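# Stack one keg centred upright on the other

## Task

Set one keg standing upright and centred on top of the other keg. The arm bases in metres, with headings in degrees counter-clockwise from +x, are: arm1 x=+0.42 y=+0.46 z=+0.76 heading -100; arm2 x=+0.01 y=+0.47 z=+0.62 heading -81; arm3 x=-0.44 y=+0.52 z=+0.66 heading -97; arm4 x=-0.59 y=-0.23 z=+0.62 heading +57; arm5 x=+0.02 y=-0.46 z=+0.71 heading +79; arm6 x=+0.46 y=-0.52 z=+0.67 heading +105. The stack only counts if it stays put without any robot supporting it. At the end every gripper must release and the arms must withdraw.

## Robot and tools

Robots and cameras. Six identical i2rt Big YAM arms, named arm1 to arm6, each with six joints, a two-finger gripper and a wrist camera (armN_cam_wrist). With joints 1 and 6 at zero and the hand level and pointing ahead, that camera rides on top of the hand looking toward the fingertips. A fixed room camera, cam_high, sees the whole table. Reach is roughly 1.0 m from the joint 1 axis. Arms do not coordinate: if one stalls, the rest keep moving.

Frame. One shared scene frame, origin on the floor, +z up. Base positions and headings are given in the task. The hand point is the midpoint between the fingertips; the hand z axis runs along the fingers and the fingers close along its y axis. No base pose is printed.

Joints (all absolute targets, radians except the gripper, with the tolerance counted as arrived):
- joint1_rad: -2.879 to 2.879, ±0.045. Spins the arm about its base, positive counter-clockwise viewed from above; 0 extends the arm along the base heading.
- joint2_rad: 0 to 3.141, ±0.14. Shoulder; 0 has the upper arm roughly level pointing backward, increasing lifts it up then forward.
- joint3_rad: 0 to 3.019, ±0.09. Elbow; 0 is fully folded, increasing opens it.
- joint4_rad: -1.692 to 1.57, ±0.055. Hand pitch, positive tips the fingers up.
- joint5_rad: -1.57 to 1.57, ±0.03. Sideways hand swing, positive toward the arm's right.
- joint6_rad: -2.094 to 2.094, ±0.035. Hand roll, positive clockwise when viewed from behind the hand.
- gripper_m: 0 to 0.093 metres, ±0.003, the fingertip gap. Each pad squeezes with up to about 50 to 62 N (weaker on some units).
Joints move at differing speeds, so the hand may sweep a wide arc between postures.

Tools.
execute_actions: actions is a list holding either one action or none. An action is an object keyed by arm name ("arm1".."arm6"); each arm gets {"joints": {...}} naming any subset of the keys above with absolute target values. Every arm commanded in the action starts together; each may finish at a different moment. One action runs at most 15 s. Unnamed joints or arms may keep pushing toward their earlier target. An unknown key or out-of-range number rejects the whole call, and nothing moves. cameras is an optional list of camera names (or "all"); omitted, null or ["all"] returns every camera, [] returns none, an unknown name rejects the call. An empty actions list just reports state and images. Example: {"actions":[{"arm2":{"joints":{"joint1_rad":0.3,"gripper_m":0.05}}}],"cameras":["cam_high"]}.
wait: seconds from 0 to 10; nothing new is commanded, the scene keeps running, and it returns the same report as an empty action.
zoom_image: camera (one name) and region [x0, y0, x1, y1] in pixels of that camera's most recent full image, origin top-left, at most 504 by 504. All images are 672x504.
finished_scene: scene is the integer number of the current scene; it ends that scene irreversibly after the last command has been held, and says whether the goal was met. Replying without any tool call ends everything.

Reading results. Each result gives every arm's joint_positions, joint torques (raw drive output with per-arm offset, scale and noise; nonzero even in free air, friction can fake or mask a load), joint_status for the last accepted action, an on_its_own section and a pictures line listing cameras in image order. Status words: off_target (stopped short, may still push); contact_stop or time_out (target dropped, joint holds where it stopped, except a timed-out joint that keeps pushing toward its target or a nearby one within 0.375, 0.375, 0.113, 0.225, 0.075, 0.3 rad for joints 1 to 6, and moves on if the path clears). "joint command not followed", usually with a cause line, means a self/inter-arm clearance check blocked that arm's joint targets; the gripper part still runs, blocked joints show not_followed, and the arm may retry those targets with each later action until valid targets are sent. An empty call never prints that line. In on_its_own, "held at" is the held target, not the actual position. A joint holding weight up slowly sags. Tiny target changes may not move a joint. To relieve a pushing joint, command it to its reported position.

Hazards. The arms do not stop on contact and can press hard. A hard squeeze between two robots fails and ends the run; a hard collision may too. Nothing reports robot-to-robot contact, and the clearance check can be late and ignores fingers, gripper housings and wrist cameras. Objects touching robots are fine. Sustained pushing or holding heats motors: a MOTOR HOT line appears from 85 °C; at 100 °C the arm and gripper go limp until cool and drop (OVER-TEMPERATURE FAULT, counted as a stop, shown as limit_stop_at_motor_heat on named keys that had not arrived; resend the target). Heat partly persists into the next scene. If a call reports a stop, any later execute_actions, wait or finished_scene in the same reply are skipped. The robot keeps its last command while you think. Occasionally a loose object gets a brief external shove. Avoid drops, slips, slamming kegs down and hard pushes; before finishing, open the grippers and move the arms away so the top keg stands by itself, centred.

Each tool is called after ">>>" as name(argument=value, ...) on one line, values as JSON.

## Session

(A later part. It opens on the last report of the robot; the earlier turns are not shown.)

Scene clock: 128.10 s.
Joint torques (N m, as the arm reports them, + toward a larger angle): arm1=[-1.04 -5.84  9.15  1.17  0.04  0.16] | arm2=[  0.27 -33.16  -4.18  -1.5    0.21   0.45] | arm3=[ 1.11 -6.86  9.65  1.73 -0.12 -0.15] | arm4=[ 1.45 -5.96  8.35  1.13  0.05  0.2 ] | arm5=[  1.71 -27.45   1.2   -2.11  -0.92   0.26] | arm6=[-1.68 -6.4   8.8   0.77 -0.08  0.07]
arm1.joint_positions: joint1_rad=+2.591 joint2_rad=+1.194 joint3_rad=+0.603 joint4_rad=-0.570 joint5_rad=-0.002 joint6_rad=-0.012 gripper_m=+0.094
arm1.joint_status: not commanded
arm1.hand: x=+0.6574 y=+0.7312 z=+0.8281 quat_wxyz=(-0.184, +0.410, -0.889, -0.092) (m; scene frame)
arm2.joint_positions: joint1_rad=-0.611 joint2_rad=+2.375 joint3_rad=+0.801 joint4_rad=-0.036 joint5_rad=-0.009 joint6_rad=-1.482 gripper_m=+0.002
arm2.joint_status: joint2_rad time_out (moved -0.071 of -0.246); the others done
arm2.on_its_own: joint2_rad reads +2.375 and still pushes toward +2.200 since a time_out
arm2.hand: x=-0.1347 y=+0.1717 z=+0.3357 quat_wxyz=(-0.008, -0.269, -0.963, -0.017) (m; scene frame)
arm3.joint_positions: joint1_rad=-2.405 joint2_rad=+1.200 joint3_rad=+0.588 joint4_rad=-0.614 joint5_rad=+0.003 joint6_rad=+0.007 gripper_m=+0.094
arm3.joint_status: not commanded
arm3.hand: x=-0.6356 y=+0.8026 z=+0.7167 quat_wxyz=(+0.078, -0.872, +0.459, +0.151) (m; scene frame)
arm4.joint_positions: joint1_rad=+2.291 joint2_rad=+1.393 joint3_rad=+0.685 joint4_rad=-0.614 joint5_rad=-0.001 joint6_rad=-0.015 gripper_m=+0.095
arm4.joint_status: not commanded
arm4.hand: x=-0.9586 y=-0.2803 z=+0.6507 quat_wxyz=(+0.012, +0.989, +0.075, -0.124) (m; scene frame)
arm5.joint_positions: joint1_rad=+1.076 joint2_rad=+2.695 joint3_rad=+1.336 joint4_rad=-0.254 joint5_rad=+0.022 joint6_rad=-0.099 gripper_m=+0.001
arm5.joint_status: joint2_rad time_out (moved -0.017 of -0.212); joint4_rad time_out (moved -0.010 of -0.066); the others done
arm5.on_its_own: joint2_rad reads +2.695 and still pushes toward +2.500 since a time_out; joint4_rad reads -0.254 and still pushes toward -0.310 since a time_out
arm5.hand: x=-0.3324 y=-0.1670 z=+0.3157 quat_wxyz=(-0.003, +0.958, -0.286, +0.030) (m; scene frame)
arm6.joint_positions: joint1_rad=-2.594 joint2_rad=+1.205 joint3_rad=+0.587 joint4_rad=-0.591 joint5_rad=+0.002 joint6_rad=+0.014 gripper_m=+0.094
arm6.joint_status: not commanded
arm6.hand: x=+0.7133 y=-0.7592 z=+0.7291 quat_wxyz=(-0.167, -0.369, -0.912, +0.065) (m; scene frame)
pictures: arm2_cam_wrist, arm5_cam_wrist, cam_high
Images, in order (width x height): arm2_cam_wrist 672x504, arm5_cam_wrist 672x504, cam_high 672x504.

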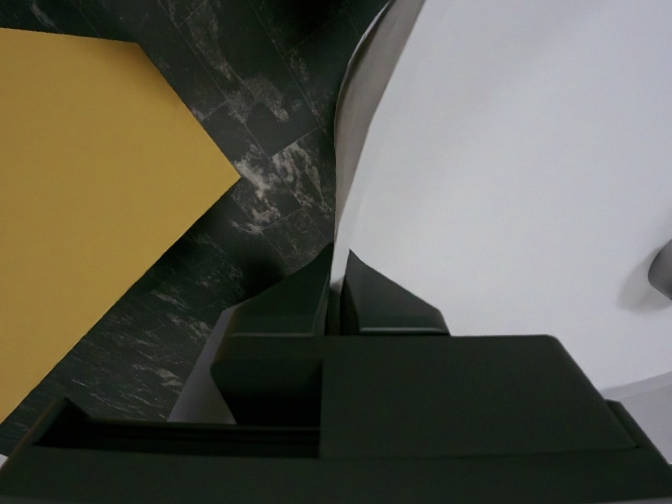

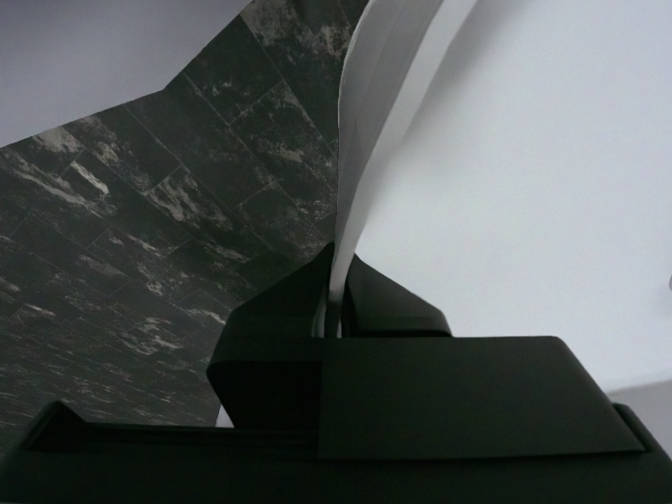

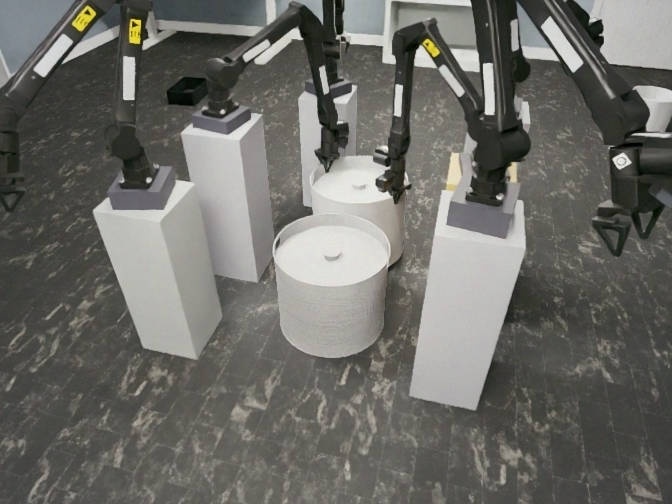

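>>> execute_actions(actions=[{"arm2":{"joints":{"joint2_rad":2.44,"joint3_rad":0.815,"joint4_rad":0.05}},"arm5":{"joints":{"joint2_rad":2.70,"joint3_rad":1.42,"joint4_rad":-0.22}}}], cameras=[])

>>> execute_actions(actions=[{"arm5":{"joints":{"gripper_m":0.093}},"arm3":{"joints":{"joint2_rad":0.9,"joint4_rad":-1.2}},"arm4":{"joints":{"joint2_rad":0.9,"joint3_rad":0.6,"joint4_rad":-1.2}},"arm1":{"joints":{"joint2_rad":0.9,"joint4_rad":-1.2}},"arm6":{"joints":{"joint2_rad":0.9,"joint4_rad":-1.2}}}], cameras=[])

>>> execute_actions(actions=[{"arm5":{"joints":{"joint2_rad":2.36,"joint3_rad":1.25,"joint4_rad":-0.4}}}], cameras=["arm5_cam_wrist"])

Scene clock: 154.40 s.
Joint torques (N m, as the arm reports them, + toward a larger angle): arm1=[-1.04 -5.87  9.16  1.18  0.04  0.16] | arm2=[ -0.12 -14.55   0.71   0.75   0.21   0.34] | arm3=[ 1.47 -7.33  9.47  1.77 -0.1  -0.17] | arm4=[ 1.29 -5.98  8.33  1.14  0.04  0.2 ] | arm5=[  3.46 -15.6    6.31   1.64  -0.17   0.27] | arm6=[-1.7  -6.42  8.81  0.76 -0.08  0.07]
arm1.joint_positions: joint1_rad=+2.591 joint2_rad=+1.194 joint3_rad=+0.603 joint4_rad=-0.570 joint5_rad=-0.002 joint6_rad=-0.012 gripper_m=+0.094
arm1.joint_status: not commanded
arm1.hand: x=+0.6574 y=+0.7312 z=+0.8281 quat_wxyz=(-0.184, +0.410, -0.889, -0.092) (m; scene frame)
arm2.joint_positions: joint1_rad=-0.610 joint2_rad=+2.438 joint3_rad=+0.803 joint4_rad=+0.044 joint5_rad=-0.009 joint6_rad=-1.473 gripper_m=+0.002
arm2.joint_status: all done
arm2.hand: x=-0.1316 y=+0.1770 z=+0.3158 quat_wxyz=(-0.006, -0.272, -0.962, -0.008) (m; scene frame)
arm3.joint_positions: joint1_rad=-2.405 joint2_rad=+1.200 joint3_rad=+0.588 joint4_rad=-0.614 joint5_rad=+0.003 joint6_rad=+0.007 gripper_m=+0.094
arm3.joint_status: not commanded
arm3.hand: x=-0.6356 y=+0.8026 z=+0.7167 quat_wxyz=(+0.078, -0.872, +0.459, +0.151) (m; scene frame)
arm4.joint_positions: joint1_rad=+2.291 joint2_rad=+1.393 joint3_rad=+0.685 joint4_rad=-0.614 joint5_rad=-0.001 joint6_rad=-0.015 gripper_m=+0.095
arm4.joint_status: not commanded
arm4.hand: x=-0.9586 y=-0.2803 z=+0.6507 quat_wxyz=(+0.012, +0.989, +0.075, -0.124) (m; scene frame)
arm5.joint_positions: joint1_rad=+1.060 joint2_rad=+2.702 joint3_rad=+1.350 joint4_rad=-0.252 joint5_rad=+0.003 joint6_rad=-0.101 gripper_m=+0.002
arm5.joint_status: all done
arm5.hand: x=-0.3340 y=-0.1598 z=+0.3135 quat_wxyz=(+0.004, +0.956, -0.293, +0.022) (m; scene frame)
arm6.joint_positions: joint1_rad=-2.594 joint2_rad=+1.205 joint3_rad=+0.587 joint4_rad=-0.591 joint5_rad=+0.002 joint6_rad=+0.014 gripper_m=+0.094
arm6.joint_status: not commanded
arm6.hand: x=+0.7133 y=-0.7592 z=+0.7291 quat_wxyz=(-0.167, -0.369, -0.912, +0.065) (m; scene frame)
pictures: none
No camera images: the call's "cameras" was empty. Leave "cameras" out to get every camera's image.

Scene clock: 155.70 s.
Joint torques (N m, as the arm reports them, + toward a larger angle): arm1=[-1.05 -1.85 10.08  0.07  0.05  0.16] | arm2=[ -0.07 -14.73   0.89   0.77   0.23   0.3 ] | arm3=[ 1.9  -2.74 10.4   0.35 -0.15 -0.17] | arm4=[ 1.28 -1.37  9.41  0.07  0.04  0.2 ] | arm5=[  1.8  -16.39   2.49   0.73  -0.12   0.09] | arm6=[-1.69 -2.78  9.61 -0.14 -0.08  0.07]
arm1.joint_positions: joint1_rad=+2.591 joint2_rad=+0.892 joint3_rad=+0.601 joint4_rad=-1.192 joint5_rad=-0.002 joint6_rad=-0.012 gripper_m=+0.094
arm1.joint_status: all done
arm1.hand: x=+0.5684 y=+0.6277 z=+0.8714 quat_wxyz=(-0.039, +0.419, -0.907, -0.027) (m; scene frame)
arm2.joint_positions: joint1_rad=-0.610 joint2_rad=+2.438 joint3_rad=+0.803 joint4_rad=+0.044 joint5_rad=-0.009 joint6_rad=-1.473 gripper_m=+0.002
arm2.joint_status: not commanded
arm2.hand: x=-0.1316 y=+0.1770 z=+0.3158 quat_wxyz=(-0.006, -0.272, -0.962, -0.008) (m; scene frame)
arm3.joint_positions: joint1_rad=-2.405 joint2_rad=+0.898 joint3_rad=+0.588 joint4_rad=-1.192 joint5_rad=+0.003 joint6_rad=+0.007 gripper_m=+0.094
arm3.joint_status: all done
arm3.hand: x=-0.5646 y=+0.7010 z=+0.7672 quat_wxyz=(+0.015, -0.884, +0.466, +0.029) (m; scene frame)
arm4.joint_positions: joint1_rad=+2.291 joint2_rad=+0.898 joint3_rad=+0.588 joint4_rad=-1.191 joint5_rad=-0.001 joint6_rad=-0.015 gripper_m=+0.095
arm4.joint_status: all done
arm4.hand: x=-0.8076 y=-0.2588 z=+0.7294 quat_wxyz=(+0.007, +0.996, +0.076, -0.036) (m; scene frame)
arm5.joint_positions: joint1_rad=+1.076 joint2_rad=+2.703 joint3_rad=+1.418 joint4_rad=-0.225 joint5_rad=+0.002 joint6_rad=-0.079 gripper_m=+0.093
arm5.joint_status: all done
arm5.hand: x=-0.3758 y=-0.1364 z=+0.3189 quat_wxyz=(-0.013, +0.955, -0.296, -0.021) (m; scene frame)
arm6.joint_positions: joint1_rad=-2.594 joint2_rad=+0.900 joint3_rad=+0.587 joint4_rad=-1.183 joint5_rad=+0.002 joint6_rad=+0.014 gripper_m=+0.094
arm6.joint_status: all done
arm6.hand: x=+0.6209 y=-0.6725 z=+0.7788 quat_wxyz=(-0.034, -0.374, -0.927, +0.013) (m; scene frame)
pictures: none
No camera images: the call's "cameras" was empty. Leave "cameras" out to get every camera's image.

Scene clock: 157.07 s.
Joint torques (N m, as the arm reports them, + toward a larger angle): arm1=[-1.05 -1.92 10.08  0.07  0.04  0.16] | arm2=[ -0.06 -14.86   0.85   0.74   0.24   0.36] | arm3=[ 1.12 -2.95 10.29  0.28 -0.12 -0.22] | arm4=[ 1.48 -1.22  9.47  0.09  0.04  0.2 ] | arm5=[  1.81 -14.77   3.86   0.39  -0.13   0.09] | arm6=[-1.69 -2.75  9.64 -0.13 -0.08  0.07]
arm1.joint_positions: joint1_rad=+2.591 joint2_rad=+0.892 joint3_rad=+0.601 joint4_rad=-1.192 joint5_rad=-0.002 joint6_rad=-0.012 gripper_m=+0.094
arm1.joint_status: not commanded
arm1.hand: x=+0.5684 y=+0.6277 z=+0.8714 quat_wxyz=(-0.039, +0.419, -0.907, -0.027) (m; scene frame)
arm2.joint_positions: joint1_rad=-0.610 joint2_rad=+2.438 joint3_rad=+0.803 joint4_rad=+0.044 joint5_rad=-0.009 joint6_rad=-1.473 gripper_m=+0.002
arm2.joint_status: not commanded
arm2.hand: x=-0.1316 y=+0.1770 z=+0.3158 quat_wxyz=(-0.006, -0.272, -0.962, -0.008) (m; scene frame)
arm3.joint_positions: joint1_rad=-2.405 joint2_rad=+0.898 joint3_rad=+0.588 joint4_rad=-1.192 joint5_rad=+0.003 joint6_rad=+0.007 gripper_m=+0.094
arm3.joint_status: not commanded
arm3.hand: x=-0.5646 y=+0.7010 z=+0.7672 quat_wxyz=(+0.015, -0.884, +0.466, +0.029) (m; scene frame)
arm4.joint_positions: joint1_rad=+2.291 joint2_rad=+0.898 joint3_rad=+0.588 joint4_rad=-1.191 joint5_rad=-0.001 joint6_rad=-0.015 gripper_m=+0.095
arm4.joint_status: not commanded
arm4.hand: x=-0.8076 y=-0.2588 z=+0.7294 quat_wxyz=(+0.007, +0.996, +0.076, -0.036) (m; scene frame)
arm5.joint_positions: joint1_rad=+1.076 joint2_rad=+2.346 joint3_rad=+1.250 joint4_rad=-0.396 joint5_rad=+0.002 joint6_rad=-0.079 gripper_m=+0.093
arm5.joint_status: all done
arm5.hand: x=-0.3884 y=-0.1274 z=+0.4698 quat_wxyz=(-0.016, +0.955, -0.296, -0.030) (m; scene frame)
arm6.joint_positions: joint1_rad=-2.594 joint2_rad=+0.900 joint3_rad=+0.587 joint4_rad=-1.183 joint5_rad=+0.002 joint6_rad=+0.014 gripper_m=+0.094
arm6.joint_status: not commanded
arm6.hand: x=+0.6209 y=-0.6725 z=+0.7788 quat_wxyz=(-0.034, -0.374, -0.927, +0.013) (m; scene frame)
pictures: arm5_cam_wrist
Images, in order (width x height): arm5_cam_wrist 672x504.

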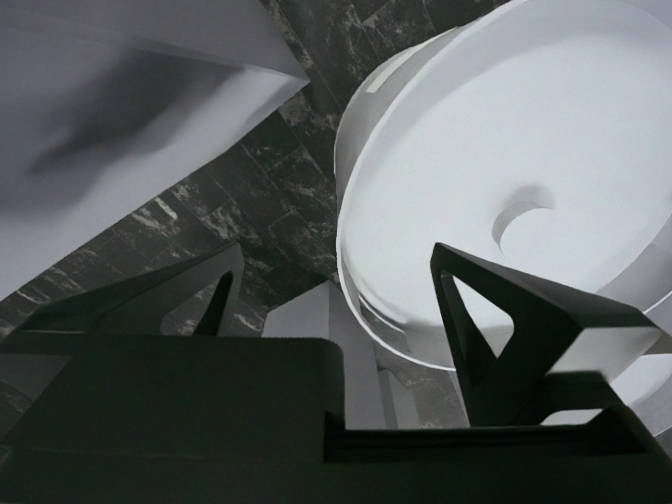

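>>> execute_actions(actions=[{"arm5":{"joints":{"joint1_rad":0.62,"joint2_rad":2.33,"joint3_rad":0.79,"joint4_rad":-0.02,"joint6_rad":1.39}},"arm3":{"joints":{"joint1_rad":0.3,"joint6_rad":0.97}},"arm4":{"joints":{"joint1_rad":-0.38,"joint6_rad":1.63}},"arm1":{"joints":{"joint1_rad":0.06,"joint6_rad":-0.81}},"arm6":{"joints":{"joint1_rad":0.065,"joint6_rad":-1.77}}}], cameras=[])

>>> execute_actions(actions=[{"arm3":{"joints":{"joint2_rad":1.6,"joint3_rad":0.75,"joint4_rad":-0.75}},"arm4":{"joints":{"joint2_rad":1.5,"joint3_rad":0.44,"joint4_rad":-0.55}},"arm1":{"joints":{"joint2_rad":1.75,"joint3_rad":0.63,"joint4_rad":-0.5}},"arm6":{"joints":{"joint2_rad":1.6,"joint3_rad":0.75,"joint4_rad":-0.75}}}], cameras=[])

>>> execute_actions(actions=[{"arm3":{"joints":{"joint2_rad":2.235,"joint3_rad":0.865,"joint4_rad":-0.18}},"arm4":{"joints":{"joint2_rad":2.06,"joint3_rad":0.44,"joint4_rad":0.06}},"arm1":{"joints":{"joint2_rad":2.525,"joint3_rad":0.812,"joint4_rad":0.155}},"arm6":{"joints":{"joint2_rad":2.26,"joint3_rad":0.92,"joint4_rad":-0.21}}}])

Scene clock: 197.27 s.
Joint torques (N m, as the arm reports them, + toward a larger angle): arm1=[-2.28 -2.1   9.96  0.01 -0.09 -0.1 ] | arm2=[ -0.7  -15.01   0.49   0.73   0.24   0.32] | arm3=[ 1.65 -3.72 10.31  0.29  0.05  0.06] | arm4=[ 0.01 -1.21  9.33 -0.02  0.1   0.2 ] | arm5=[  1.91 -11.84   0.55   0.73  -0.02   0.08] | arm6=[-0.46 -2.62  9.57 -0.22 -0.07  0.14]
arm1.joint_positions: joint1_rad=+0.068 joint2_rad=+0.893 joint3_rad=+0.601 joint4_rad=-1.192 joint5_rad=+0.000 joint6_rad=-0.796 gripper_m=+0.094
arm1.joint_status: all done
arm1.hand: x=+0.3985 y=+0.2350 z=+0.8672 quat_wxyz=(-0.007, -0.422, -0.906, +0.037) (m; scene frame)
arm2.joint_positions: joint1_rad=-0.610 joint2_rad=+2.438 joint3_rad=+0.803 joint4_rad=+0.044 joint5_rad=-0.009 joint6_rad=-1.473 gripper_m=+0.002
arm2.joint_status: not commanded
arm2.hand: x=-0.1316 y=+0.1770 z=+0.3158 quat_wxyz=(-0.006, -0.272, -0.962, -0.008) (m; scene frame)
arm3.joint_positions: joint1_rad=+0.287 joint2_rad=+0.898 joint3_rad=+0.588 joint4_rad=-1.192 joint5_rad=+0.000 joint6_rad=+0.960 gripper_m=+0.094
arm3.joint_status: all done
arm3.hand: x=-0.4057 y=+0.3037 z=+0.7687 quat_wxyz=(-0.035, -0.926, -0.375, +0.009) (m; scene frame)
arm4.joint_positions: joint1_rad=-0.372 joint2_rad=+0.898 joint3_rad=+0.588 joint4_rad=-1.191 joint5_rad=+0.001 joint6_rad=+1.614 gripper_m=+0.095
arm4.joint_status: all done
arm4.hand: x=-0.4099 y=-0.1026 z=+0.7274 quat_wxyz=(-0.017, -0.479, -0.877, -0.027) (m; scene frame)
arm5.joint_positions: joint1_rad=+0.610 joint2_rad=+2.337 joint3_rad=+0.785 joint4_rad=-0.031 joint5_rad=+0.002 joint6_rad=+1.382 gripper_m=+0.093
arm5.joint_status: all done
arm5.hand: x=-0.1151 y=-0.1529 z=+0.4331 quat_wxyz=(-0.007, +0.302, -0.953, +0.009) (m; scene frame)
arm6.joint_positions: joint1_rad=+0.059 joint2_rad=+0.900 joint3_rad=+0.587 joint4_rad=-1.183 joint5_rad=+0.000 joint6_rad=-1.754 gripper_m=+0.094
arm6.joint_status: all done
arm6.hand: x=+0.3892 y=-0.3105 z=+0.7799 quat_wxyz=(-0.039, +0.967, +0.253, -0.002) (m; scene frame)
pictures: none
No camera images: the call's "cameras" was empty. Leave "cameras" out to get every camera's image.

Scene clock: 198.67 s.
Joint torques (N m, as the arm reports them, + toward a larger angle): arm1=[-2.38 -9.68  5.92  0.41 -0.09 -0.11] | arm2=[ -0.07 -15.1    0.71   0.82   0.27   0.36] | arm3=[  1.91 -10.3    7.83   0.64  -0.01   0.01] | arm4=[ 0.29 -4.64  4.61  0.42  0.11  0.21] | arm5=[  1.87 -12.03   0.57   0.75  -0.02   0.08] | arm6=[-0.45 -8.73  6.58  0.99 -0.07  0.06]
arm1.joint_positions: joint1_rad=+0.068 joint2_rad=+1.745 joint3_rad=+0.607 joint4_rad=-0.509 joint5_rad=+0.000 joint6_rad=-0.796 gripper_m=+0.094
arm1.joint_status: all done
arm1.hand: x=+0.3897 y=+0.1673 z=+0.6525 quat_wxyz=(+0.020, -0.422, -0.905, -0.041) (m; scene frame)
arm2.joint_positions: joint1_rad=-0.610 joint2_rad=+2.438 joint3_rad=+0.803 joint4_rad=+0.044 joint5_rad=-0.009 joint6_rad=-1.473 gripper_m=+0.002
arm2.joint_status: not commanded
arm2.hand: x=-0.1316 y=+0.1770 z=+0.3158 quat_wxyz=(-0.006, -0.272, -0.962, -0.008) (m; scene frame)
arm3.joint_positions: joint1_rad=+0.287 joint2_rad=+1.596 joint3_rad=+0.733 joint4_rad=-0.760 joint5_rad=+0.000 joint6_rad=+0.961 gripper_m=+0.094
arm3.joint_status: all done
arm3.hand: x=-0.3875 y=+0.1894 z=+0.6334 quat_wxyz=(+0.024, -0.927, -0.375, -0.005) (m; scene frame)
arm4.joint_positions: joint1_rad=-0.372 joint2_rad=+1.498 joint3_rad=+0.433 joint4_rad=-0.560 joint5_rad=+0.001 joint6_rad=+1.615 gripper_m=+0.095
arm4.joint_status: all done
arm4.hand: x=-0.3990 y=-0.0962 z=+0.5534 quat_wxyz=(+0.010, -0.479, -0.877, +0.029) (m; scene frame)
arm5.joint_positions: joint1_rad=+0.610 joint2_rad=+2.337 joint3_rad=+0.785 joint4_rad=-0.031 joint5_rad=+0.002 joint6_rad=+1.382 gripper_m=+0.093
arm5.joint_status: not commanded
arm5.hand: x=-0.1151 y=-0.1529 z=+0.4331 quat_wxyz=(-0.007, +0.302, -0.953, +0.009) (m; scene frame)
arm6.joint_positions: joint1_rad=+0.059 joint2_rad=+1.594 joint3_rad=+0.733 joint4_rad=-0.767 joint5_rad=+0.000 joint6_rad=-1.756 gripper_m=+0.094
arm6.joint_status: all done
arm6.hand: x=+0.3531 y=-0.2041 z=+0.6459 quat_wxyz=(+0.027, +0.967, +0.253, +0.002) (m; scene frame)
pictures: none
No camera images: the call's "cameras" was empty. Leave "cameras" out to get every camera's image.

Scene clock: 200.13 s.
Joint torques (N m, as the arm reports them, + toward a larger angle): arm1=[ -2.34 -13.46  -1.6    0.6   -0.09  -0.09] | arm2=[  0.08 -14.62   0.84   0.74   0.21   0.41] | arm3=[  1.8  -15.26   2.81   0.95   0.03   0.03] | arm4=[-0.04 -6.98 -0.23  0.57  0.1   0.21] | arm5=[  1.9  -11.81   0.58   0.71   0.     0.09] | arm6=[ -0.46 -13.74   2.44   1.14  -0.07   0.06]
arm1.joint_positions: joint1_rad=+0.068 joint2_rad=+2.530 joint3_rad=+0.808 joint4_rad=+0.147 joint5_rad=+0.000 joint6_rad=-0.797 gripper_m=+0.094
arm1.joint_status: all done
arm1.hand: x=+0.3861 y=+0.1540 z=+0.4215 quat_wxyz=(+0.008, -0.422, -0.907, -0.007) (m; scene frame)
arm2.joint_positions: joint1_rad=-0.610 joint2_rad=+2.438 joint3_rad=+0.803 joint4_rad=+0.044 joint5_rad=-0.009 joint6_rad=-1.473 gripper_m=+0.002
arm2.joint_status: not commanded
arm2.hand: x=-0.1316 y=+0.1770 z=+0.3158 quat_wxyz=(-0.006, -0.272, -0.962, -0.008) (m; scene frame)
arm3.joint_positions: joint1_rad=+0.287 joint2_rad=+2.238 joint3_rad=+0.859 joint4_rad=-0.190 joint5_rad=+0.000 joint6_rad=+0.961 gripper_m=+0.094
arm3.joint_status: all done
arm3.hand: x=-0.3800 y=+0.1410 z=+0.4274 quat_wxyz=(-0.003, -0.927, -0.375, +0.001) (m; scene frame)
arm4.joint_positions: joint1_rad=-0.372 joint2_rad=+2.059 joint3_rad=+0.436 joint4_rad=+0.050 joint5_rad=+0.001 joint6_rad=+1.615 gripper_m=+0.095
arm4.joint_status: all done
arm4.hand: x=-0.3952 y=-0.0944 z=+0.4256 quat_wxyz=(-0.001, -0.479, -0.878, +0.006) (m; scene frame)
arm5.joint_positions: joint1_rad=+0.610 joint2_rad=+2.337 joint3_rad=+0.785 joint4_rad=-0.031 joint5_rad=+0.002 joint6_rad=+1.382 gripper_m=+0.093
arm5.joint_status: not commanded
arm5.hand: x=-0.1151 y=-0.1529 z=+0.4331 quat_wxyz=(-0.007, +0.302, -0.953, +0.009) (m; scene frame)
arm6.joint_positions: joint1_rad=+0.059 joint2_rad=+2.265 joint3_rad=+0.911 joint4_rad=-0.228 joint5_rad=+0.000 joint6_rad=-1.756 gripper_m=+0.094
arm6.joint_status: all done
arm6.hand: x=+0.3330 y=-0.1443 z=+0.4330 quat_wxyz=(+0.004, +0.967, +0.254, +0.001) (m; scene frame)
pictures: arm1_cam_wrist, arm2_cam_wrist, arm3_cam_wrist, arm4_cam_wrist, arm5_cam_wrist, arm6_cam_wrist, cam_high
Images, in order (width x height): arm1_cam_wrist 672x504, arm2_cam_wrist 672x504, arm3_cam_wrist 672x504, arm4_cam_wrist 672x504, arm5_cam_wrist 672x504, arm6_cam_wrist 672x504, cam_high 672x504.

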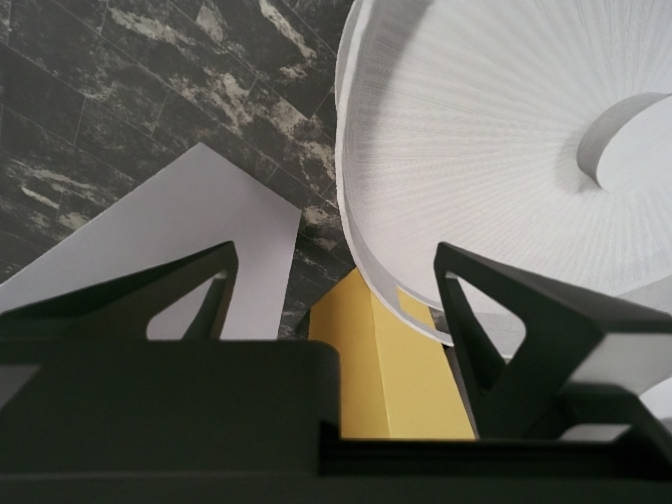

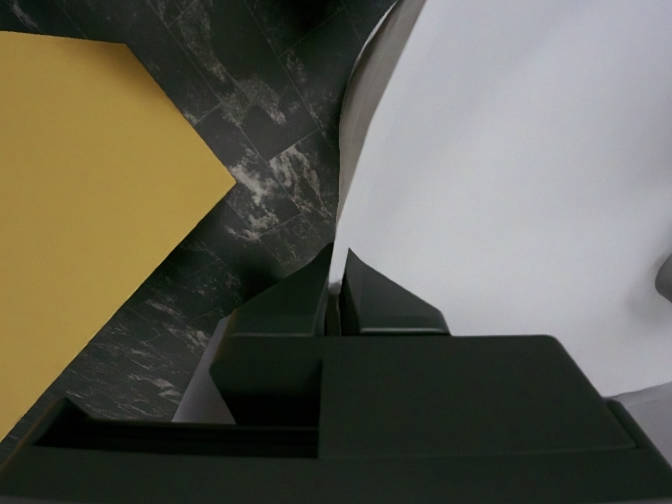

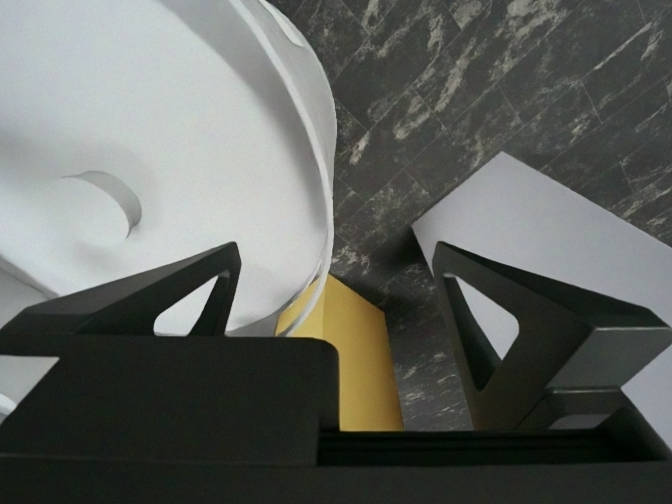

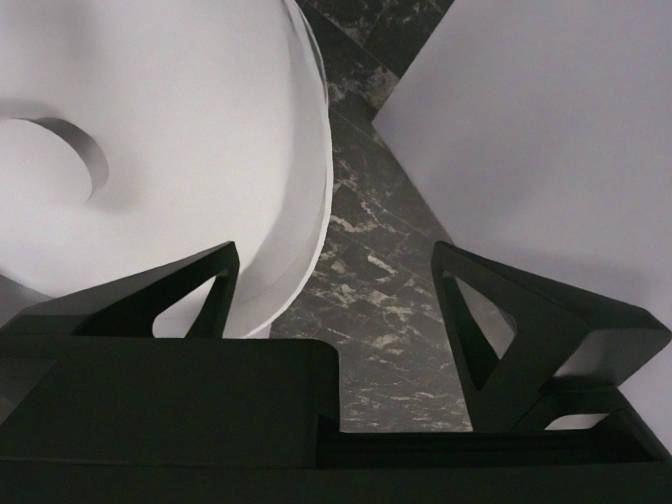

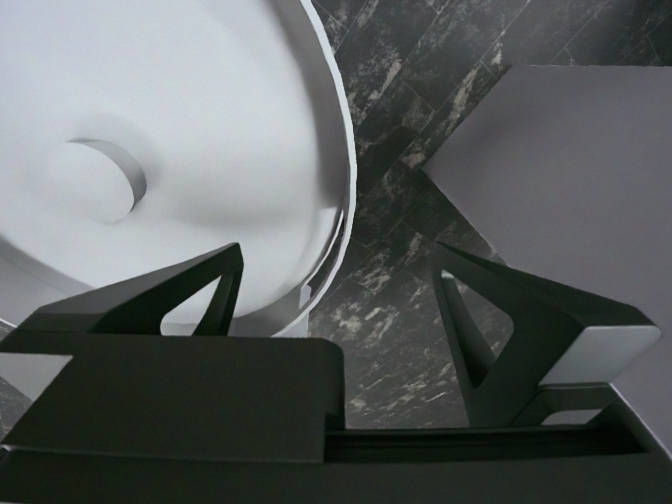

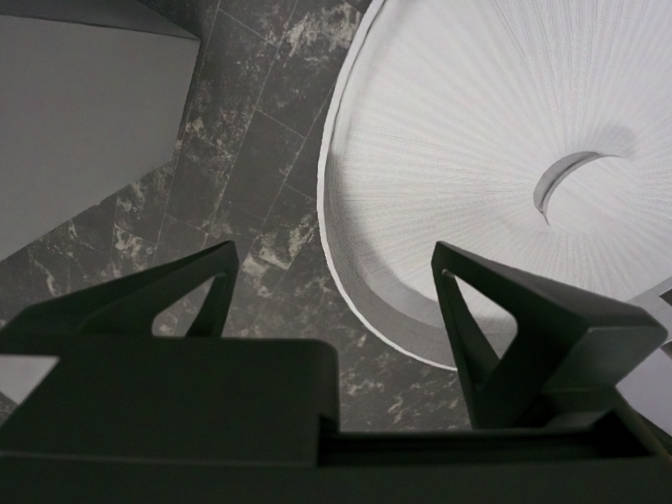

